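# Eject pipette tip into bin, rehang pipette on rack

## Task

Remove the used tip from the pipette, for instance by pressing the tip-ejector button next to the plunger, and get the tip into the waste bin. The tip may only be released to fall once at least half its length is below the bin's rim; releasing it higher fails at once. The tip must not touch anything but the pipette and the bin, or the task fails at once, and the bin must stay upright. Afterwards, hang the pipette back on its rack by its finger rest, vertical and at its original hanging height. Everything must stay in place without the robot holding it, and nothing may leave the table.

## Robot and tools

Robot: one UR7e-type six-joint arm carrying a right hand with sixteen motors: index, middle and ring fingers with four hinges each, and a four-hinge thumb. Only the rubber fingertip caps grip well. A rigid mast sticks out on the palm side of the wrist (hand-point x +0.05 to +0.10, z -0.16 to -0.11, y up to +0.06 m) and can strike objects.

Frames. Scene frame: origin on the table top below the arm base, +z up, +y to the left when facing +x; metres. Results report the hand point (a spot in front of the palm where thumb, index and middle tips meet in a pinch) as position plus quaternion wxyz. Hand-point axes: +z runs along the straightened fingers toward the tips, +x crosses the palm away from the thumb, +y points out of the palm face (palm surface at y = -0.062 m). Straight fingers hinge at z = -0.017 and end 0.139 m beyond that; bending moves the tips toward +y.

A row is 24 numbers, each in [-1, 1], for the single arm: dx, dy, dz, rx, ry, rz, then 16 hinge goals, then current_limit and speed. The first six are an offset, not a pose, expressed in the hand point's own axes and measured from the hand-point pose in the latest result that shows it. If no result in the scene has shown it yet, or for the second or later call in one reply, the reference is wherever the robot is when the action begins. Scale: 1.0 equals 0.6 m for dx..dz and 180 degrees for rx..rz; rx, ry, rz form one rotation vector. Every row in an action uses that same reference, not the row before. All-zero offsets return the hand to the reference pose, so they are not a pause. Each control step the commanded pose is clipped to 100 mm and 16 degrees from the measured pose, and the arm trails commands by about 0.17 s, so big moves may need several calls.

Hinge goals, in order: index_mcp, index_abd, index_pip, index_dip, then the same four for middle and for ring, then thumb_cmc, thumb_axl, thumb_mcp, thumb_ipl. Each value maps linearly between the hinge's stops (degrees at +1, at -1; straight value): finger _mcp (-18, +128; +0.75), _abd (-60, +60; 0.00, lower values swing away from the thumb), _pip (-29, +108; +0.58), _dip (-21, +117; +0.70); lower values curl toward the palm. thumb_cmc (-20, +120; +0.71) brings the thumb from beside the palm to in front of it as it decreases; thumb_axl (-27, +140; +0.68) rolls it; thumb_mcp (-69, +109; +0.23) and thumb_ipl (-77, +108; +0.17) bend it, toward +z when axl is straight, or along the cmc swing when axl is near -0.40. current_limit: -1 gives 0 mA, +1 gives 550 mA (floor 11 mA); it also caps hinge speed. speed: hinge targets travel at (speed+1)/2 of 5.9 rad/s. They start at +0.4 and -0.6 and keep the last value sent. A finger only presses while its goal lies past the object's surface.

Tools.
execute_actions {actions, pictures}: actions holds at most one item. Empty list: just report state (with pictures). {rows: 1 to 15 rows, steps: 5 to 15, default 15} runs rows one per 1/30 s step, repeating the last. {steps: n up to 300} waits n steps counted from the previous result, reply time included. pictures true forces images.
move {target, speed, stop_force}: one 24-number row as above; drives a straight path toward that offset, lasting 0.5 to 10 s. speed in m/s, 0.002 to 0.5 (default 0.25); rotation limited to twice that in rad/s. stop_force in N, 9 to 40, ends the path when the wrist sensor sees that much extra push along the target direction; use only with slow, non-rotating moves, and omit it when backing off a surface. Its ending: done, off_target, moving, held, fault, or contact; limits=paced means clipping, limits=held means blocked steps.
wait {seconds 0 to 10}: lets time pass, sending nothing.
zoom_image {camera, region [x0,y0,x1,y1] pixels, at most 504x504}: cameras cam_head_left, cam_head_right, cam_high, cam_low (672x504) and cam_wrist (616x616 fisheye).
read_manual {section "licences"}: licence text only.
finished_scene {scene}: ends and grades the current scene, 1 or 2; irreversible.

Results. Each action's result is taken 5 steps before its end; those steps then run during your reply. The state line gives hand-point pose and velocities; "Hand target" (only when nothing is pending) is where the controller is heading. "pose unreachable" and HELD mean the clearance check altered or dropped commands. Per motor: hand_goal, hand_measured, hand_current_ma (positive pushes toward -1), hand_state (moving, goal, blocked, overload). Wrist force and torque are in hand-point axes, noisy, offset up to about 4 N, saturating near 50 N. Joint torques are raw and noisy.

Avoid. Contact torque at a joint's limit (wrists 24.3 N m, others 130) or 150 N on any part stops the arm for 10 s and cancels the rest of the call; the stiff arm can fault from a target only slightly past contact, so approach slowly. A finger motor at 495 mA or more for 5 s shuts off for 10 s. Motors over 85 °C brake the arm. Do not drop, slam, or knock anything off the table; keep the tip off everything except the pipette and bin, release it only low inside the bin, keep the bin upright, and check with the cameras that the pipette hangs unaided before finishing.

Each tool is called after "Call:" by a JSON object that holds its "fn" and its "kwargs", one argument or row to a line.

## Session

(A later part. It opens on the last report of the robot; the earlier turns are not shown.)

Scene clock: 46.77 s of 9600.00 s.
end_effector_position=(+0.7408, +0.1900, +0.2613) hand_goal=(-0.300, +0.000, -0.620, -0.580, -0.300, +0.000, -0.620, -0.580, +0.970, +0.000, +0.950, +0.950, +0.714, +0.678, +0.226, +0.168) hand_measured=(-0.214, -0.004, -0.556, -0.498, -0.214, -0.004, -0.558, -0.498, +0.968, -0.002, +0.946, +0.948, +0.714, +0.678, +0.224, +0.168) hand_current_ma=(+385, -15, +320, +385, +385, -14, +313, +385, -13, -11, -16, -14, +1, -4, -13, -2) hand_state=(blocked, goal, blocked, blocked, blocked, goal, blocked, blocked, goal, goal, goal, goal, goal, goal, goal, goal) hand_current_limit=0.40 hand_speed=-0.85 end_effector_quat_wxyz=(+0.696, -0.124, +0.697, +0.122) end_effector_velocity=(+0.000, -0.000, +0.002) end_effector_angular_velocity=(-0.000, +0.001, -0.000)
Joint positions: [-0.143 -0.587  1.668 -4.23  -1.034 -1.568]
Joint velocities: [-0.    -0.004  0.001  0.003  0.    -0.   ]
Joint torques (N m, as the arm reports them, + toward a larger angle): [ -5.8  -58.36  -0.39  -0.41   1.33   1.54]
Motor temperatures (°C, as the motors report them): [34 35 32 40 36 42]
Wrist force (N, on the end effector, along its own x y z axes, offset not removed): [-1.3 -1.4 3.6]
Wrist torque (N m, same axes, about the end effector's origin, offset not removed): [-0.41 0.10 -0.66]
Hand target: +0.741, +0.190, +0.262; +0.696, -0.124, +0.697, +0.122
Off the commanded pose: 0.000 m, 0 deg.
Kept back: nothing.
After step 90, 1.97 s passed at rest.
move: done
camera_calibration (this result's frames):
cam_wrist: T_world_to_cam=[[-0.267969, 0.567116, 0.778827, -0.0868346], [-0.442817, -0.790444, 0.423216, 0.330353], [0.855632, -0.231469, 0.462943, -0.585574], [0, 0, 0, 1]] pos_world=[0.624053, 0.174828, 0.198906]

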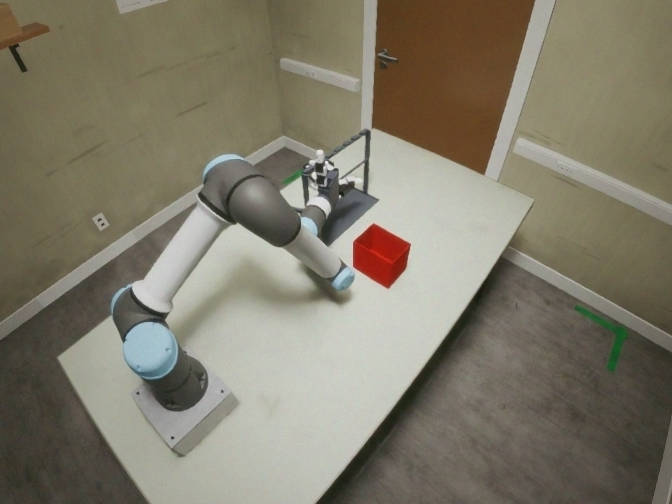

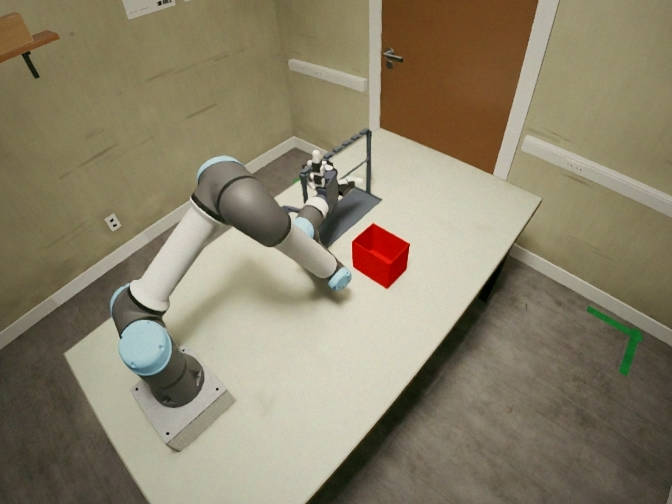

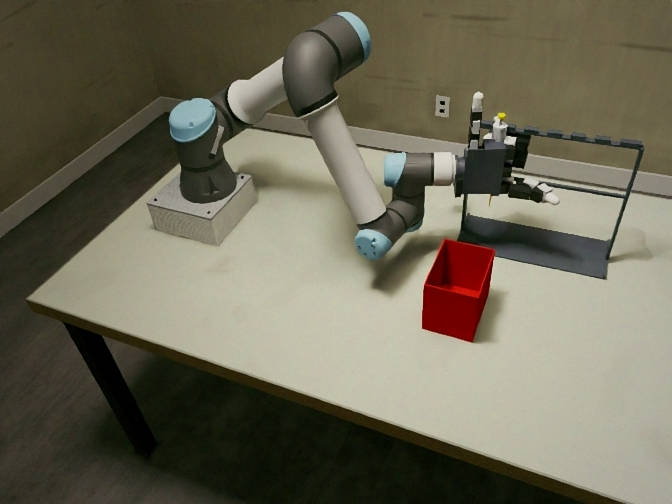

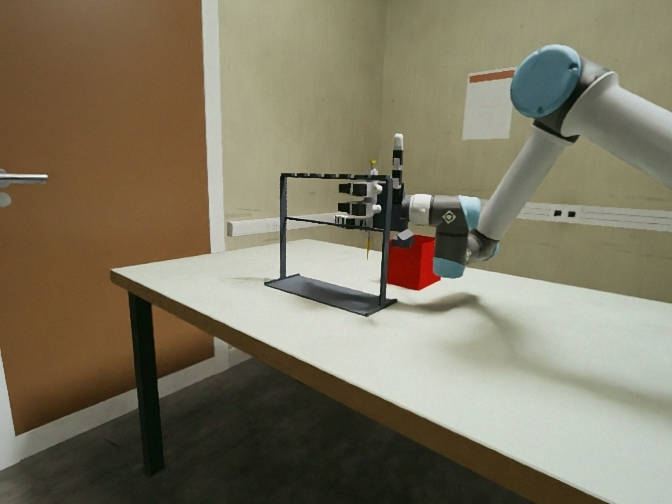

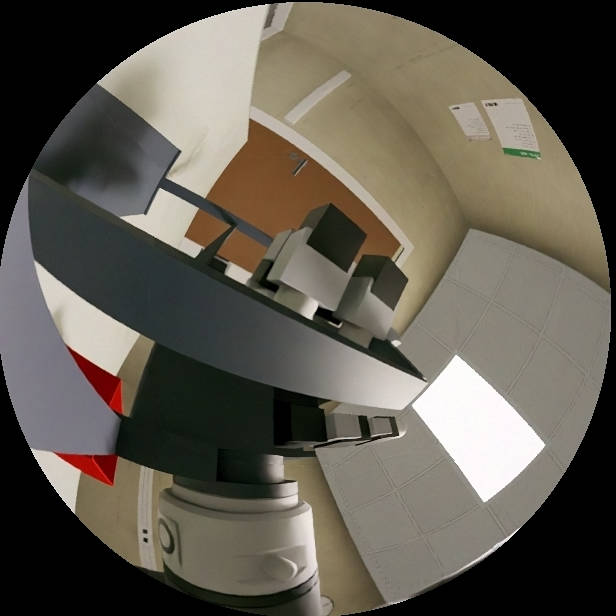

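Call:
{"fn": "move", "kwargs": {
  "target": [-0.003, -0.049, -0.012, 0, 0, 0, -0.3, 0, -0.62, -0.58, -0.3, 0, -0.62, -0.58, 0.97, 0, 0.95, 0.95, 0.714, 0.678, 0.226, 0.168, 0.4, -0.85],
  "speed": 0.02
}}

Call:
{"fn": "zoom_image", "kwargs": {
  "camera": "cam_low",
  "region": [320, 140, 420, 240]
}}

Call:
{"fn": "zoom_image", "kwargs": {
  "camera": "cam_high",
  "region": [450, 90, 550, 190]
}}

Scene clock: 48.87 s of 9600.00 s.
end_effector_position=(+0.7440, +0.1601, +0.2633) hand_goal=(-0.300, +0.000, -0.620, -0.580, -0.300, +0.000, -0.620, -0.580, +0.970, +0.000, +0.950, +0.950, +0.714, +0.678, +0.226, +0.168) hand_measured=(-0.214, -0.004, -0.556, -0.498, -0.214, -0.004, -0.558, -0.498, +0.968, -0.002, +0.946, +0.948, +0.714, +0.678, +0.224, +0.168) hand_current_ma=(+385, -15, +320, +385, +385, -14, +313, +385, -13, -11, -16, -14, +1, -4, -13, -2) hand_state=(blocked, goal, blocked, blocked, blocked, goal, blocked, blocked, goal, goal, goal, goal, goal, goal, goal, goal) hand_current_limit=0.40 hand_speed=-0.85 end_effector_quat_wxyz=(+0.696, -0.124, +0.697, +0.122) end_effector_velocity=(+0.000, -0.002, +0.000) end_effector_angular_velocity=(-0.000, -0.001, -0.001)
Joint positions: [-0.196 -0.588  1.661 -4.222 -0.981 -1.567]
Joint velocities: [-0.004  0.    -0.001  0.     0.003  0.   ]
Joint torques (N m, as the arm reports them, + toward a larger angle): [-13.26 -54.62 -18.52  -0.3    1.42   1.75]
Motor temperatures (°C, as the motors report them): [34 35 32 40 36 42]
Wrist force (N, on the end effector, along its own x y z axes, offset not removed): [-3.7 -3.7 1.3]
Wrist torque (N m, same axes, about the end effector's origin, offset not removed): [-0.69 0.59 -0.58]
Hand target: +0.744, +0.160, +0.263; +0.696, -0.124, +0.697, +0.122
Off the commanded pose: 0.000 m, 0 deg.
Kept back: nothing.
move: done
camera_calibration (this result's frames):
cam_wrist: T_world_to_cam=[[-0.268011, 0.56704, 0.778868, -0.0704849], [-0.442851, -0.790482, 0.423109, 0.307394], [0.855601, -0.231524, 0.462972, -0.596159], [0, 0, 0, 1]] pos_world=[0.627313, 0.144932, 0.200842]

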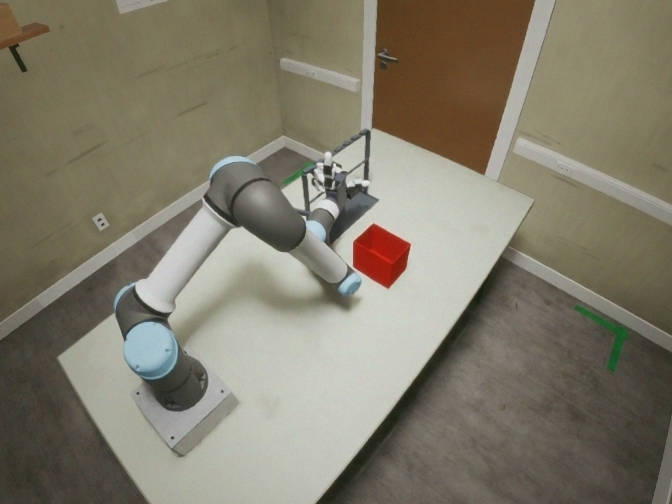

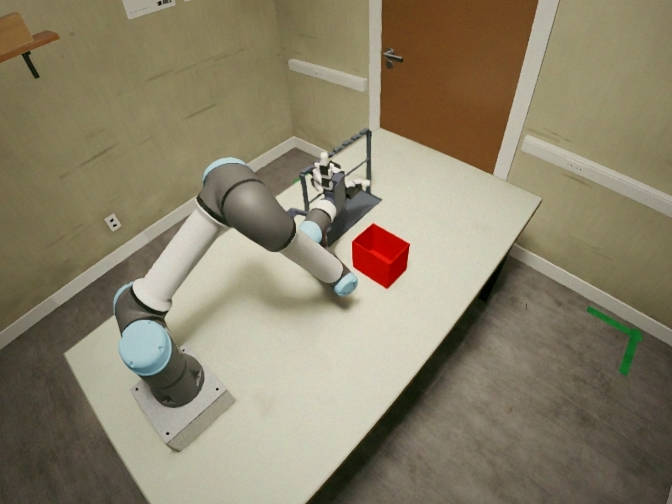

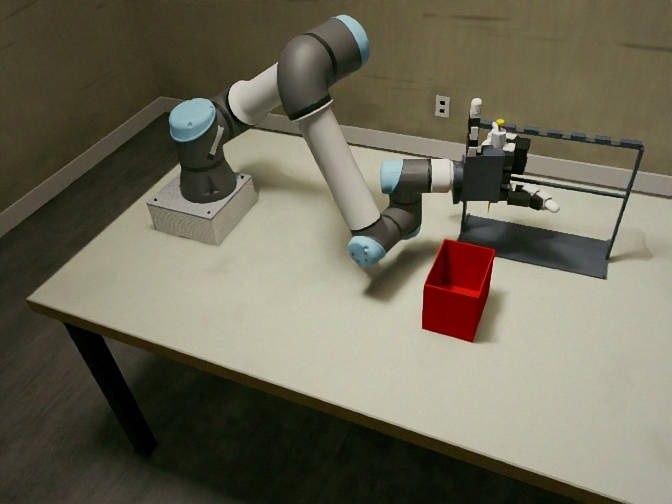

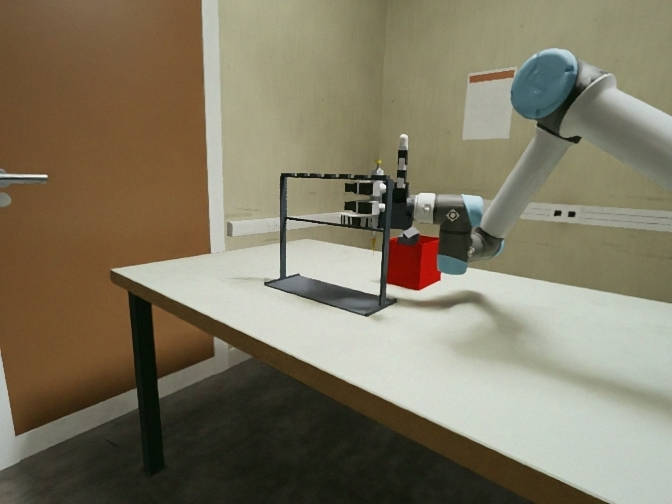

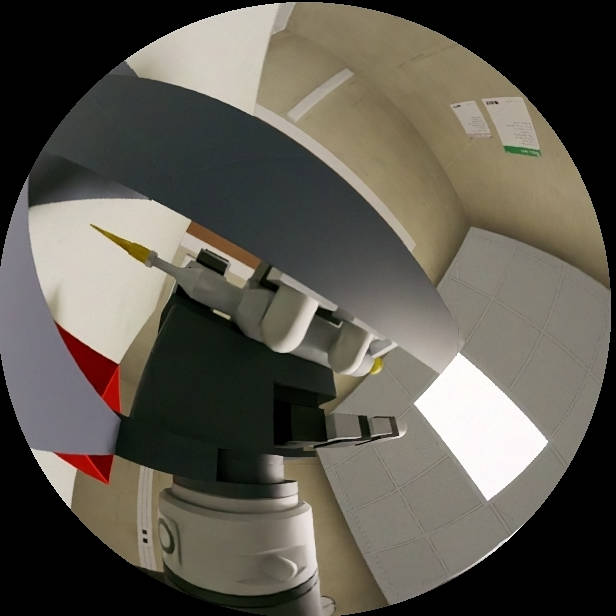

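Region (320, 140, 420, 240) of cam_low's 672x504 image, scaled by 5.040, with more detail than that image has.

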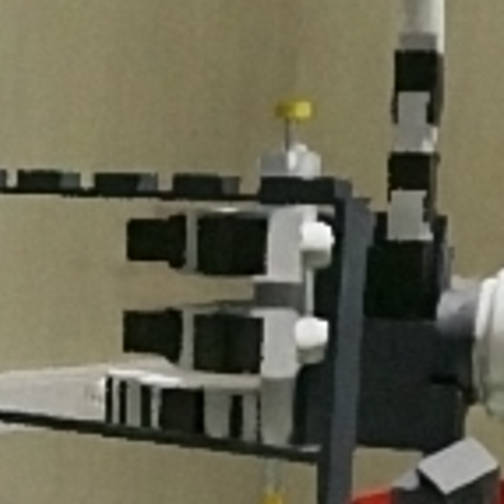

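Region (450, 90, 550, 190) of cam_high's 672x504 image, scaled by 5.040, with more detail than that image has.

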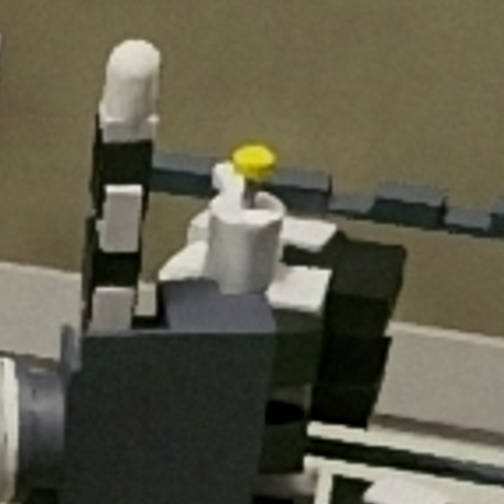

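Call:
{"fn": "move", "kwargs": {
  "target": [0, -0.1018, -0.037, 0, 0, 0, -0.3, 0, -0.62, -0.58, -0.3, 0, -0.62, -0.58, 0.97, 0, 0.95, 0.95, 0.714, 0.678, 0.226, 0.168, 0.4, -0.85],
  "speed": 0.05
}}

Call:
{"fn": "zoom_image", "kwargs": {
  "camera": "cam_wrist",
  "region": [60, 180, 460, 460]
}}

Call:
{"fn": "zoom_image", "kwargs": {
  "camera": "cam_high",
  "region": [440, 100, 540, 200]
}}

Scene clock: 50.83 s of 9600.00 s.
end_effector_position=(+0.7440, +0.0953, +0.2636) hand_goal=(-0.300, +0.000, -0.620, -0.580, -0.300, +0.000, -0.620, -0.580, +0.970, +0.000, +0.950, +0.950, +0.714, +0.678, +0.226, +0.168) hand_measured=(-0.214, -0.004, -0.556, -0.498, -0.214, -0.004, -0.558, -0.498, +0.968, -0.002, +0.946, +0.948, +0.714, +0.678, +0.224, +0.168) hand_current_ma=(+385, -15, +320, +385, +385, -14, +313, +385, -13, -11, -16, -14, +1, -4, -13, -2) hand_state=(blocked, goal, blocked, blocked, blocked, goal, blocked, blocked, goal, goal, goal, goal, goal, goal, goal, goal) hand_current_limit=0.40 hand_speed=-0.85 end_effector_quat_wxyz=(+0.696, -0.124, +0.697, +0.122) end_effector_velocity=(-0.000, -0.002, -0.001) end_effector_angular_velocity=(+0.001, +0.002, -0.000)
Joint positions: [-0.31  -0.583  1.649 -4.215 -0.867 -1.566]
Joint velocities: [-0.003  0.     0.001  0.001  0.003 -0.   ]
Joint torques (N m, as the arm reports them, + toward a larger angle): [-11.2  -40.48 -18.59   0.16   1.35   1.55]
Motor temperatures (°C, as the motors report them): [34 35 32 40 36 42]
Wrist force (N, on the end effector, along its own x y z axes, offset not removed): [-1.1 2.4 3.4]
Wrist torque (N m, same axes, about the end effector's origin, offset not removed): [-0.09 0.01 -0.24]
Hand target: +0.744, +0.095, +0.264; +0.696, -0.124, +0.697, +0.122
Off the commanded pose: 0.000 m, 0 deg.
Kept back: nothing.
move: done
camera_calibration (this result's frames):
cam_wrist: T_world_to_cam=[[-0.268058, 0.566863, 0.778981, -0.0339587], [-0.442892, -0.790574, 0.422894, 0.256174], [0.855565, -0.231644, 0.462978, -0.611245], [0, 0, 0, 1]] pos_world=[0.627315, 0.0801829, 0.201112]

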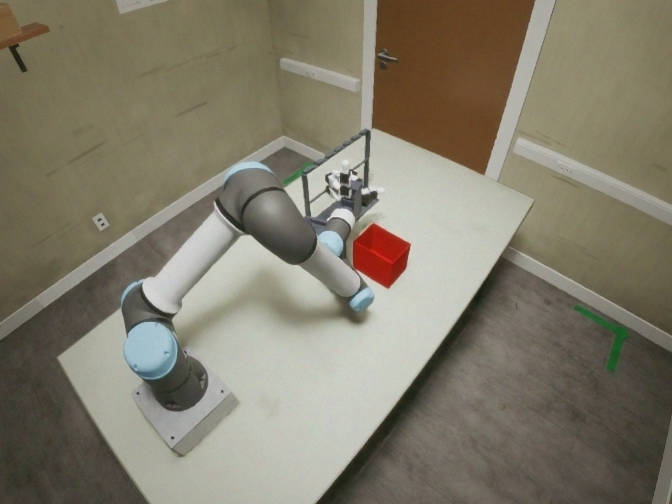

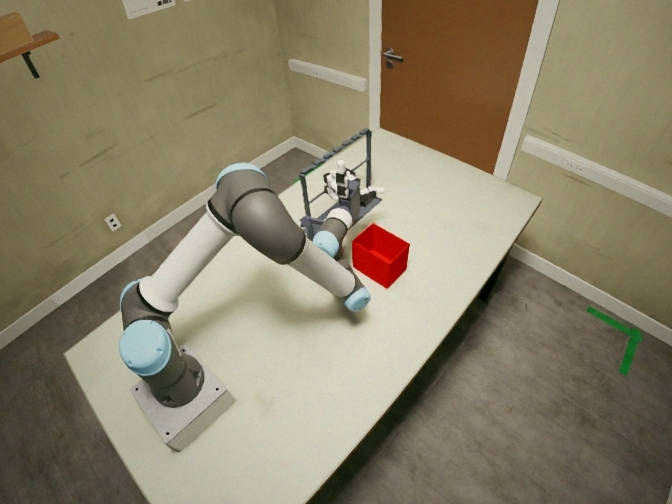

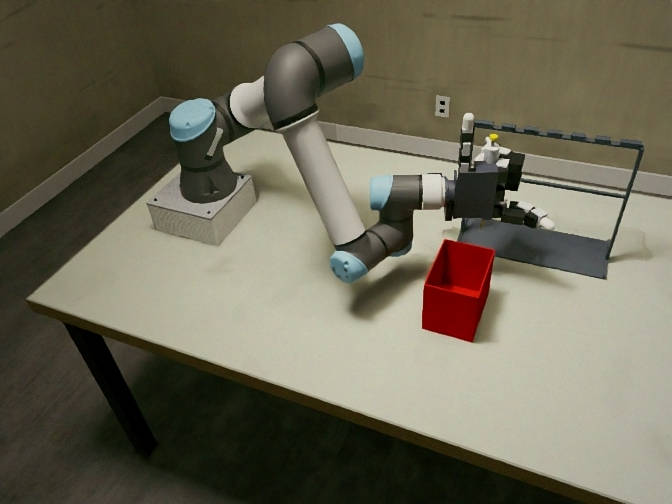

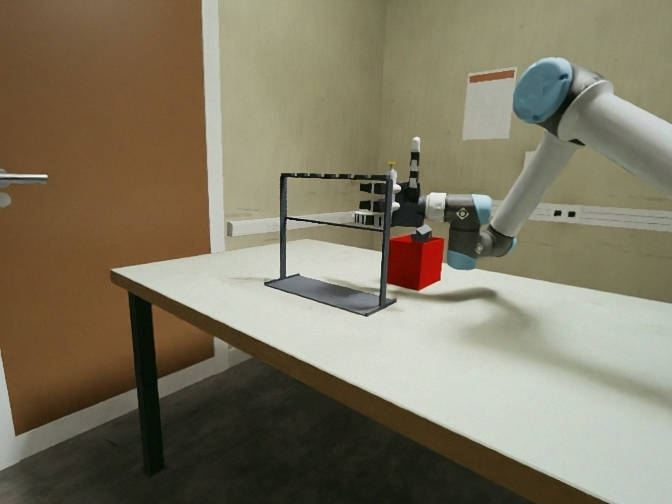

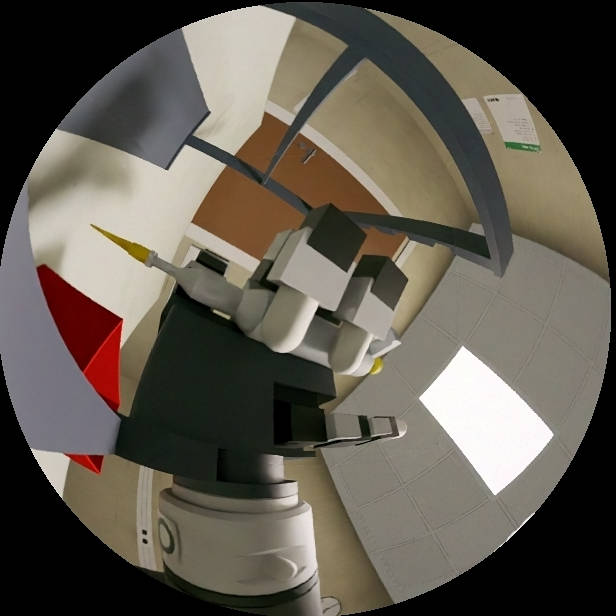

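Region (60, 180, 460, 460) of cam_wrist's 616x616 image, scaled by 1.260, with more detail than that image has; it fills the top 353 rows of this view, and the rest is white.

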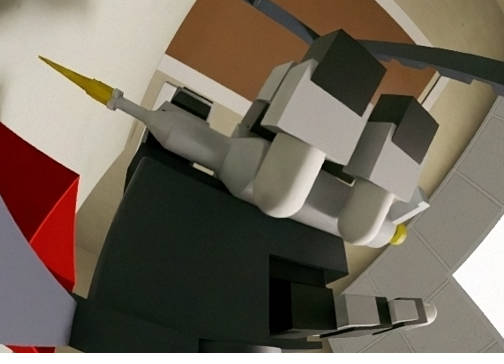

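Region (440, 100, 540, 200) of cam_high's 672x504 image, scaled by 5.040, with more detail than that image has.

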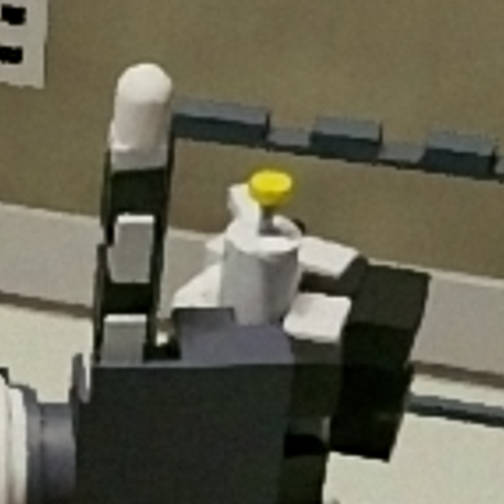

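Call:
{"fn": "move", "kwargs": {
  "target": [-0.125, -0.03, -0.011, 0, 0, 0, -0.3, 0, -0.62, -0.58, -0.3, 0, -0.62, -0.58, 0.97, 0, 0.95, 0.95, 0.714, 0.678, 0.226, 0.168, 0.4, -0.85],
  "speed": 0.08
}}

Scene clock: 53.30 s of 9600.00 s.
end_effector_position=(+0.7440, +0.0764, +0.3385) hand_goal=(-0.300, +0.000, -0.620, -0.580, -0.300, +0.000, -0.620, -0.580, +0.970, +0.000, +0.950, +0.950, +0.714, +0.678, +0.226, +0.168) hand_measured=(-0.214, -0.004, -0.556, -0.498, -0.214, -0.004, -0.558, -0.498, +0.968, -0.002, +0.946, +0.948, +0.714, +0.678, +0.224, +0.168) hand_current_ma=(+385, -15, +320, +385, +385, -14, +313, +385, -13, -11, -16, -14, +1, -4, -13, -2) hand_state=(blocked, goal, blocked, blocked, blocked, goal, blocked, blocked, goal, goal, goal, goal, goal, goal, goal, goal) hand_current_limit=0.40 hand_speed=-0.85 end_effector_quat_wxyz=(+0.696, -0.124, +0.697, +0.122) end_effector_velocity=(+0.000, +0.000, +0.002) end_effector_angular_velocity=(-0.000, +0.000, +0.001)
Joint positions: [-0.344 -0.73   1.674 -4.094 -0.834 -1.565]
Joint velocities: [ 0.    -0.003 -0.001  0.004  0.    -0.001]
Joint torques (N m, as the arm reports them, + toward a larger angle): [-12.12 -57.7   -4.02   0.08   1.48  -1.75]
Motor temperatures (°C, as the motors report them): [34 35 32 40 36 42]
Wrist force (N, on the end effector, along its own x y z axes, offset not removed): [-5.0 -4.8 0.4]
Wrist torque (N m, same axes, about the end effector's origin, offset not removed): [-0.23 0.68 -0.81]
Hand target: +0.744, +0.076, +0.339; +0.696, -0.124, +0.697, +0.122
Off the commanded pose: 0.000 m, 0 deg.
Kept back: nothing.
move: done
camera_calibration (this result's frames):
cam_wrist: T_world_to_cam=[[-0.268091, 0.566791, 0.779022, -0.0815793], [-0.442915, -0.790612, 0.4228, 0.209616], [0.855543, -0.231692, 0.462996, -0.650267], [0, 0, 0, 1]] pos_world=[0.627303, 0.0613018, 0.275998]

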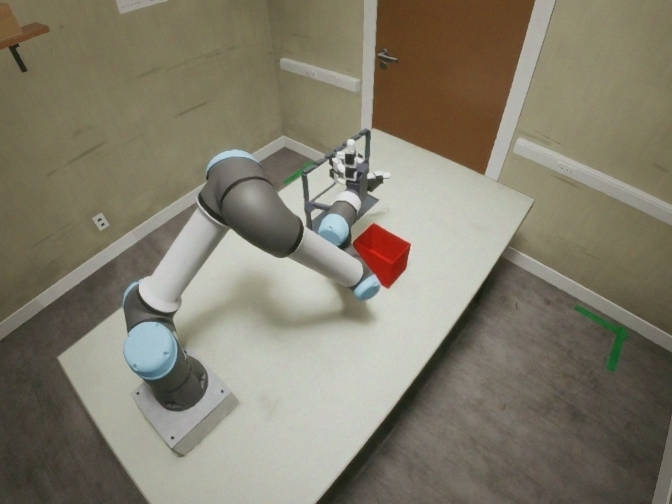

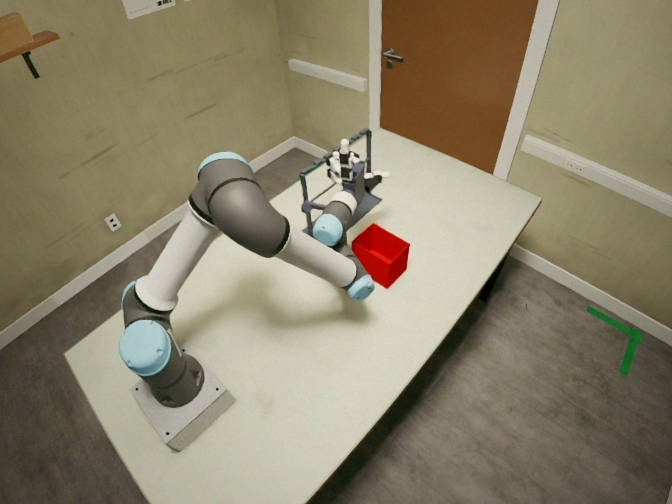

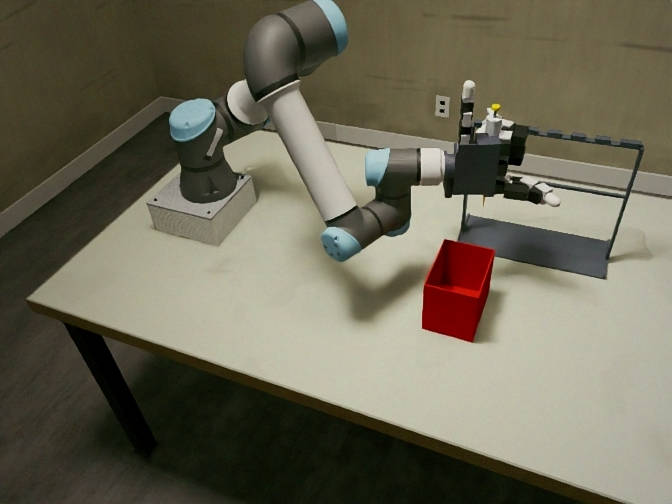

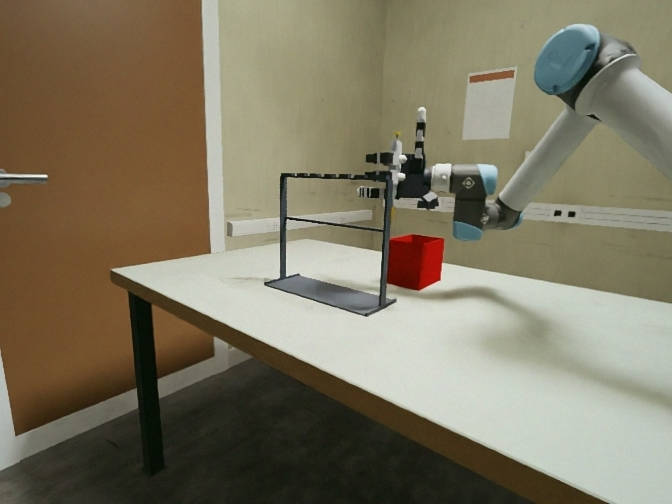

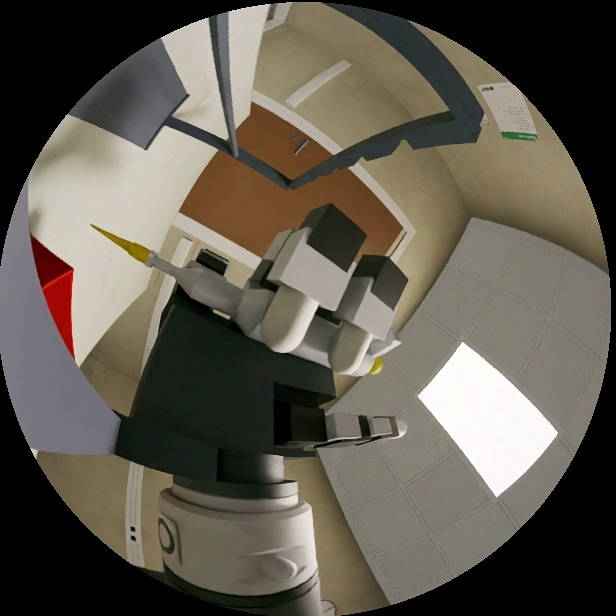

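Call:
{"fn": "move", "kwargs": {
  "target": [0, -0.2512, -0.072, 0.111, 0, 0, -0.3, 0, -0.62, -0.58, -0.3, 0, -0.62, -0.58, 0.97, 0, 0.95, 0.95, 0.714, 0.678, 0.226, 0.168, 0.4, -0.85],
  "speed": 0.1
}}

Call:
{"fn": "zoom_image", "kwargs": {
  "camera": "cam_low",
  "region": [350, 100, 510, 300]
}}

Call:
{"fn": "zoom_image", "kwargs": {
  "camera": "cam_high",
  "region": [390, 110, 560, 350]
}}

Scene clock: 55.73 s of 9600.00 s.
end_effector_position=(+0.7549, -0.0798, +0.3390) hand_goal=(-0.300, +0.000, -0.620, -0.580, -0.300, +0.000, -0.620, -0.580, +0.970, +0.000, +0.950, +0.950, +0.714, +0.678, +0.226, +0.168) hand_measured=(-0.214, -0.004, -0.556, -0.498, -0.214, -0.004, -0.558, -0.498, +0.968, -0.002, +0.946, +0.948, +0.714, +0.678, +0.224, +0.168) hand_current_ma=(+385, -15, +320, +385, +385, -14, +313, +385, -12, -11, -16, -14, +1, -4, -13, -2) hand_state=(blocked, goal, blocked, blocked, blocked, goal, blocked, blocked, goal, goal, goal, goal, goal, goal, goal, goal) hand_current_limit=0.40 hand_speed=-0.85 end_effector_quat_wxyz=(+0.707, -0.001, +0.708, -0.000) end_effector_velocity=(+0.000, -0.001, +0.000) end_effector_angular_velocity=(-0.001, -0.001, -0.002)
Joint positions: [-0.508 -0.747  1.716 -4.118 -1.018 -1.565]
Joint velocities: [-0.001  0.001 -0.002 -0.001 -0.001  0.   ]
Joint torques (N m, as the arm reports them, + toward a larger angle): [-12.34 -39.08 -21.41  -0.5   -1.41   1.49]
Motor temperatures (°C, as the motors report them): [34 35 32 40 36 42]
Wrist force (N, on the end effector, along its own x y z axes, offset not removed): [-4.0 -1.9 -0.4]
Wrist torque (N m, same axes, about the end effector's origin, offset not removed): [-0.21 0.43 -0.52]
Hand target: +0.755, -0.080, +0.339; +0.707, -0.001, +0.708, -0.000
Off the commanded pose: 0.000 m, 0 deg.
Kept back: nothing.
move: done
camera_calibration (this result's frames):
cam_wrist: T_world_to_cam=[[-0.0593275, 0.62451, 0.77876, -0.143434], [-0.686627, -0.591801, 0.422274, 0.290742], [0.724585, -0.509665, 0.463916, -0.619642], [0, 0, 0, 1]] pos_world=[0.640105, -0.0541731, 0.27639]

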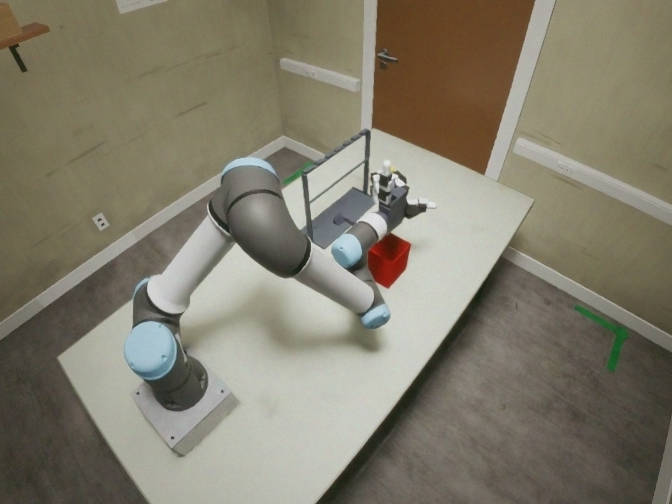

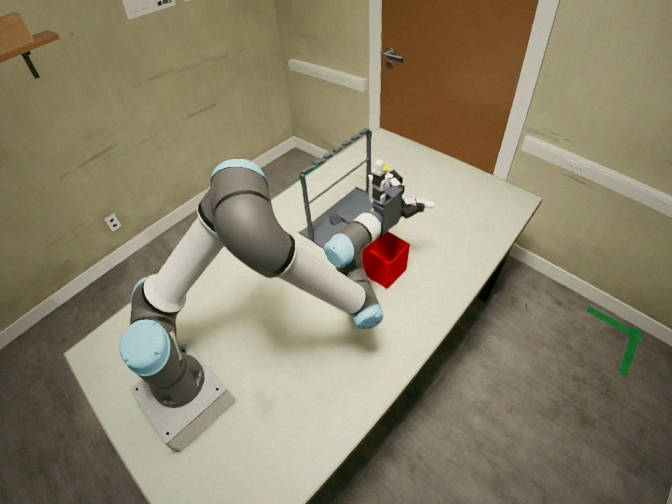

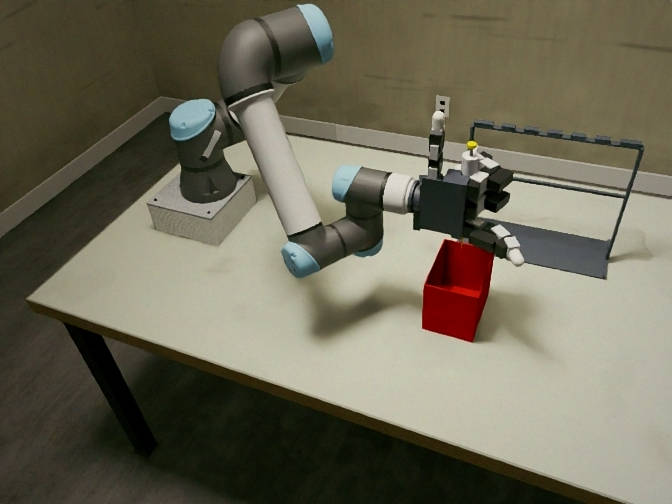

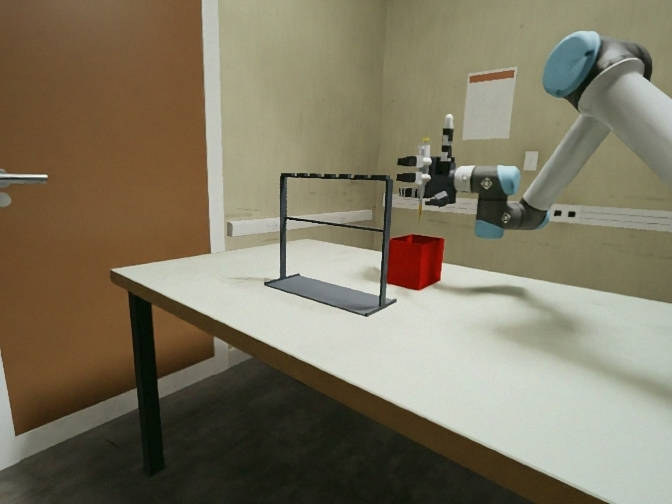

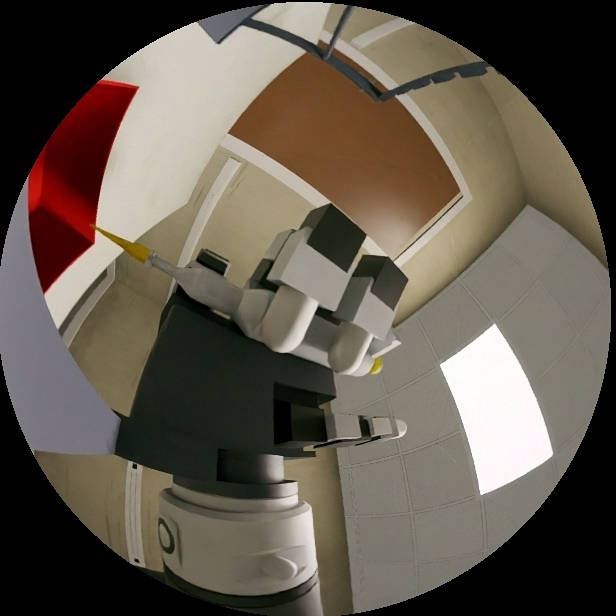

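Region (350, 100, 510, 300) of cam_low's 672x504 image, scaled by 2.520, with more detail than that image has; it fills the left 403 columns of this view, and the rest is white.

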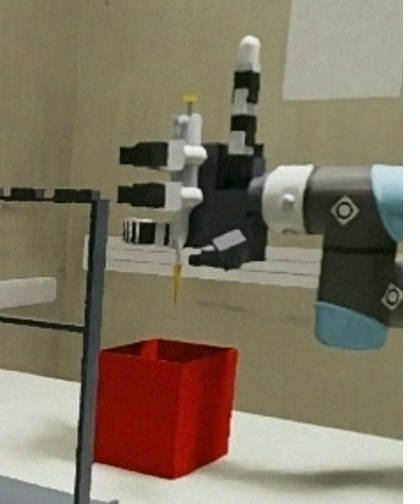

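Region (390, 110, 560, 350) of cam_high's 672x504 image, scaled by 2.100, with more detail than that image has; it fills the left 357 columns of this view, and the rest is white.

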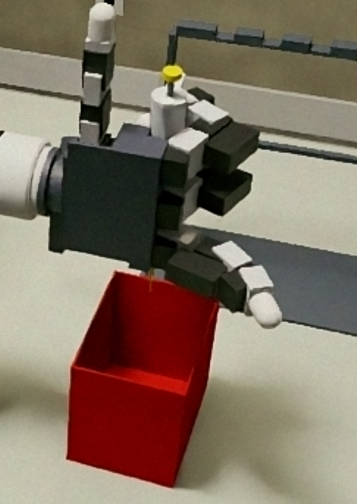

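Call:
{"fn": "move", "kwargs": {
  "target": [0.13, 0, 0, 0, 0, 0, -0.3, 0, -0.62, -0.58, -0.3, 0, -0.62, -0.58, 0.97, 0, 0.95, 0.95, 0.714, 0.678, 0.226, 0.168, 0.4, -0.85],
  "speed": 0.06
}}

Call:
{"fn": "zoom_image", "kwargs": {
  "camera": "cam_low",
  "region": [370, 130, 510, 300]
}}

Call:
{"fn": "zoom_image", "kwargs": {
  "camera": "cam_high",
  "region": [410, 140, 520, 250]
}}

Scene clock: 58.33 s of 9600.00 s.
end_effector_position=(+0.7548, -0.0800, +0.2612) hand_goal=(-0.300, +0.000, -0.620, -0.580, -0.300, +0.000, -0.620, -0.580, +0.970, +0.000, +0.950, +0.950, +0.714, +0.678, +0.226, +0.168) hand_measured=(-0.214, -0.004, -0.556, -0.498, -0.214, -0.004, -0.558, -0.498, +0.968, -0.002, +0.946, +0.948, +0.714, +0.678, +0.224, +0.168) hand_current_ma=(+385, -15, +320, +385, +385, -14, +313, +385, -12, -11, -16, -14, +1, -4, -13, -2) hand_state=(blocked, goal, blocked, blocked, blocked, goal, blocked, blocked, goal, goal, goal, goal, goal, goal, goal, goal) hand_current_limit=0.40 hand_speed=-0.85 end_effector_quat_wxyz=(+0.707, -0.001, +0.708, -0.000) end_effector_velocity=(+0.000, -0.001, -0.001) end_effector_angular_velocity=(-0.000, -0.002, -0.002)
Joint positions: [-0.507 -0.588  1.68  -4.241 -1.018 -1.565]
Joint velocities: [-0.     0.004 -0.003 -0.003 -0.001  0.001]
Joint torques (N m, as the arm reports them, + toward a larger angle): [ 10.32 -41.5  -19.07  -3.32  -1.57   1.52]
Motor temperatures (°C, as the motors report them): [34 35 32 40 36 42]
Wrist force (N, on the end effector, along its own x y z axes, offset not removed): [-3.1 -1.9 1.8]
Wrist torque (N m, same axes, about the end effector's origin, offset not removed): [-0.35 0.41 -0.57]
Hand target: +0.755, -0.080, +0.261; +0.707, -0.001, +0.708, -0.000
Off the commanded pose: 0.000 m, 0 deg.
Kept back: nothing.
move: done
camera_calibration (this result's frames):
cam_wrist: T_world_to_cam=[[-0.0593074, 0.624543, 0.778735, -0.0827173], [-0.686619, -0.591781, 0.422314, 0.323412], [0.724595, -0.509648, 0.46392, -0.583644], [0, 0, 0, 1]] pos_world=[0.64006, -0.0544035, 0.198597]

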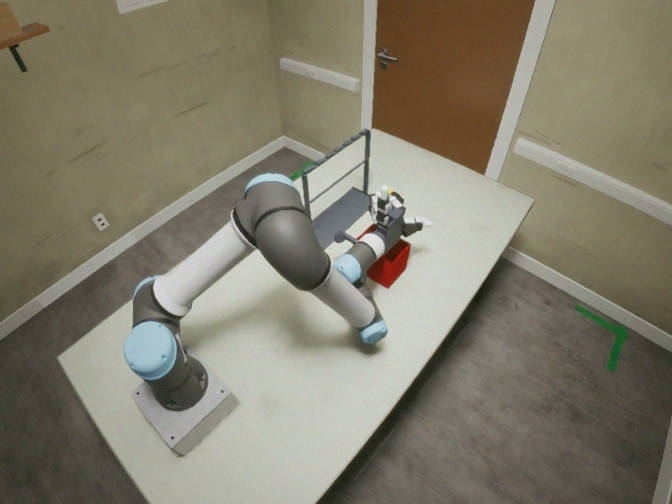

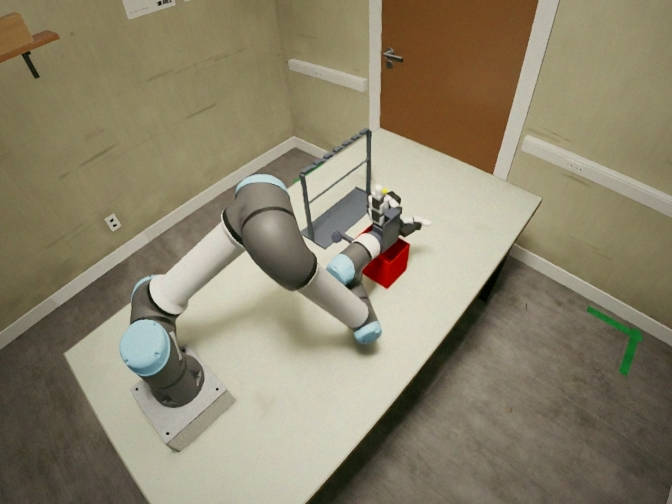

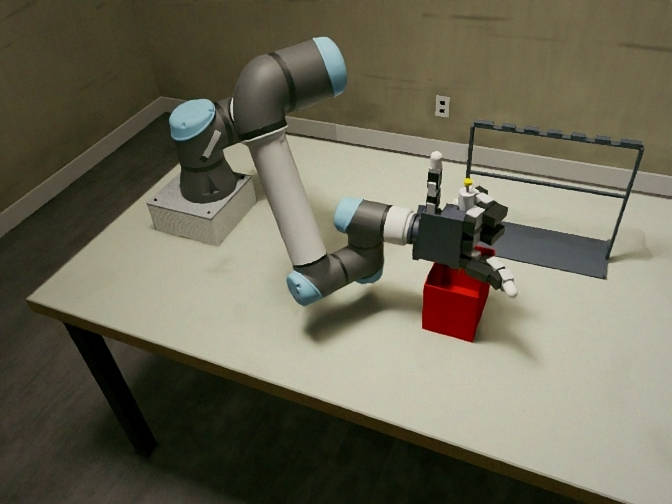

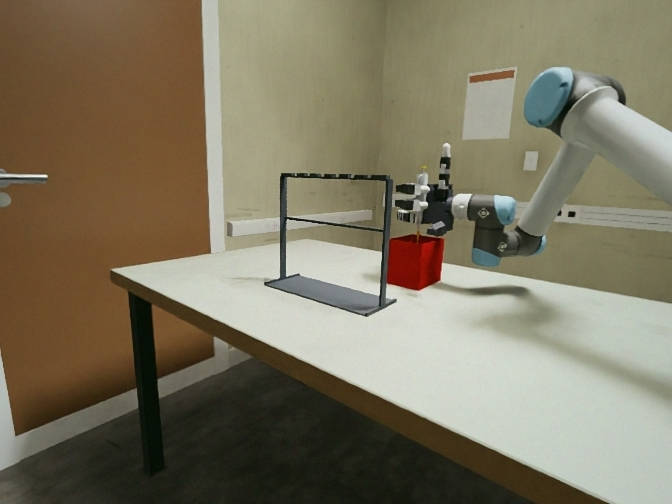

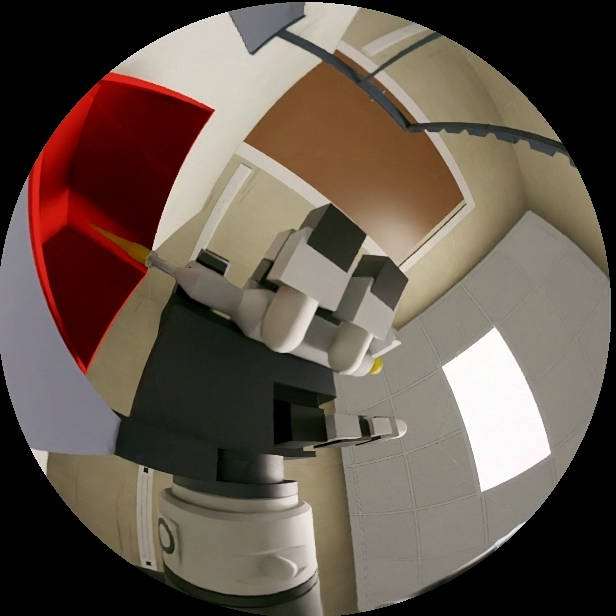

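Region (370, 130, 510, 300) of cam_low's 672x504 image, scaled by 2.965, with more detail than that image has; it fills the left 415 columns of this view, and the rest is white.

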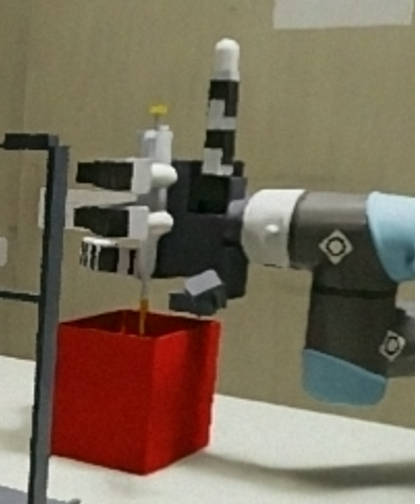

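Region (410, 140, 520, 250) of cam_high's 672x504 image, scaled by 4.582, with more detail than that image has.

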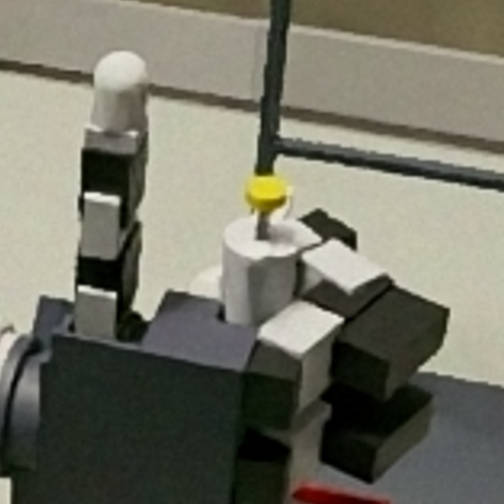

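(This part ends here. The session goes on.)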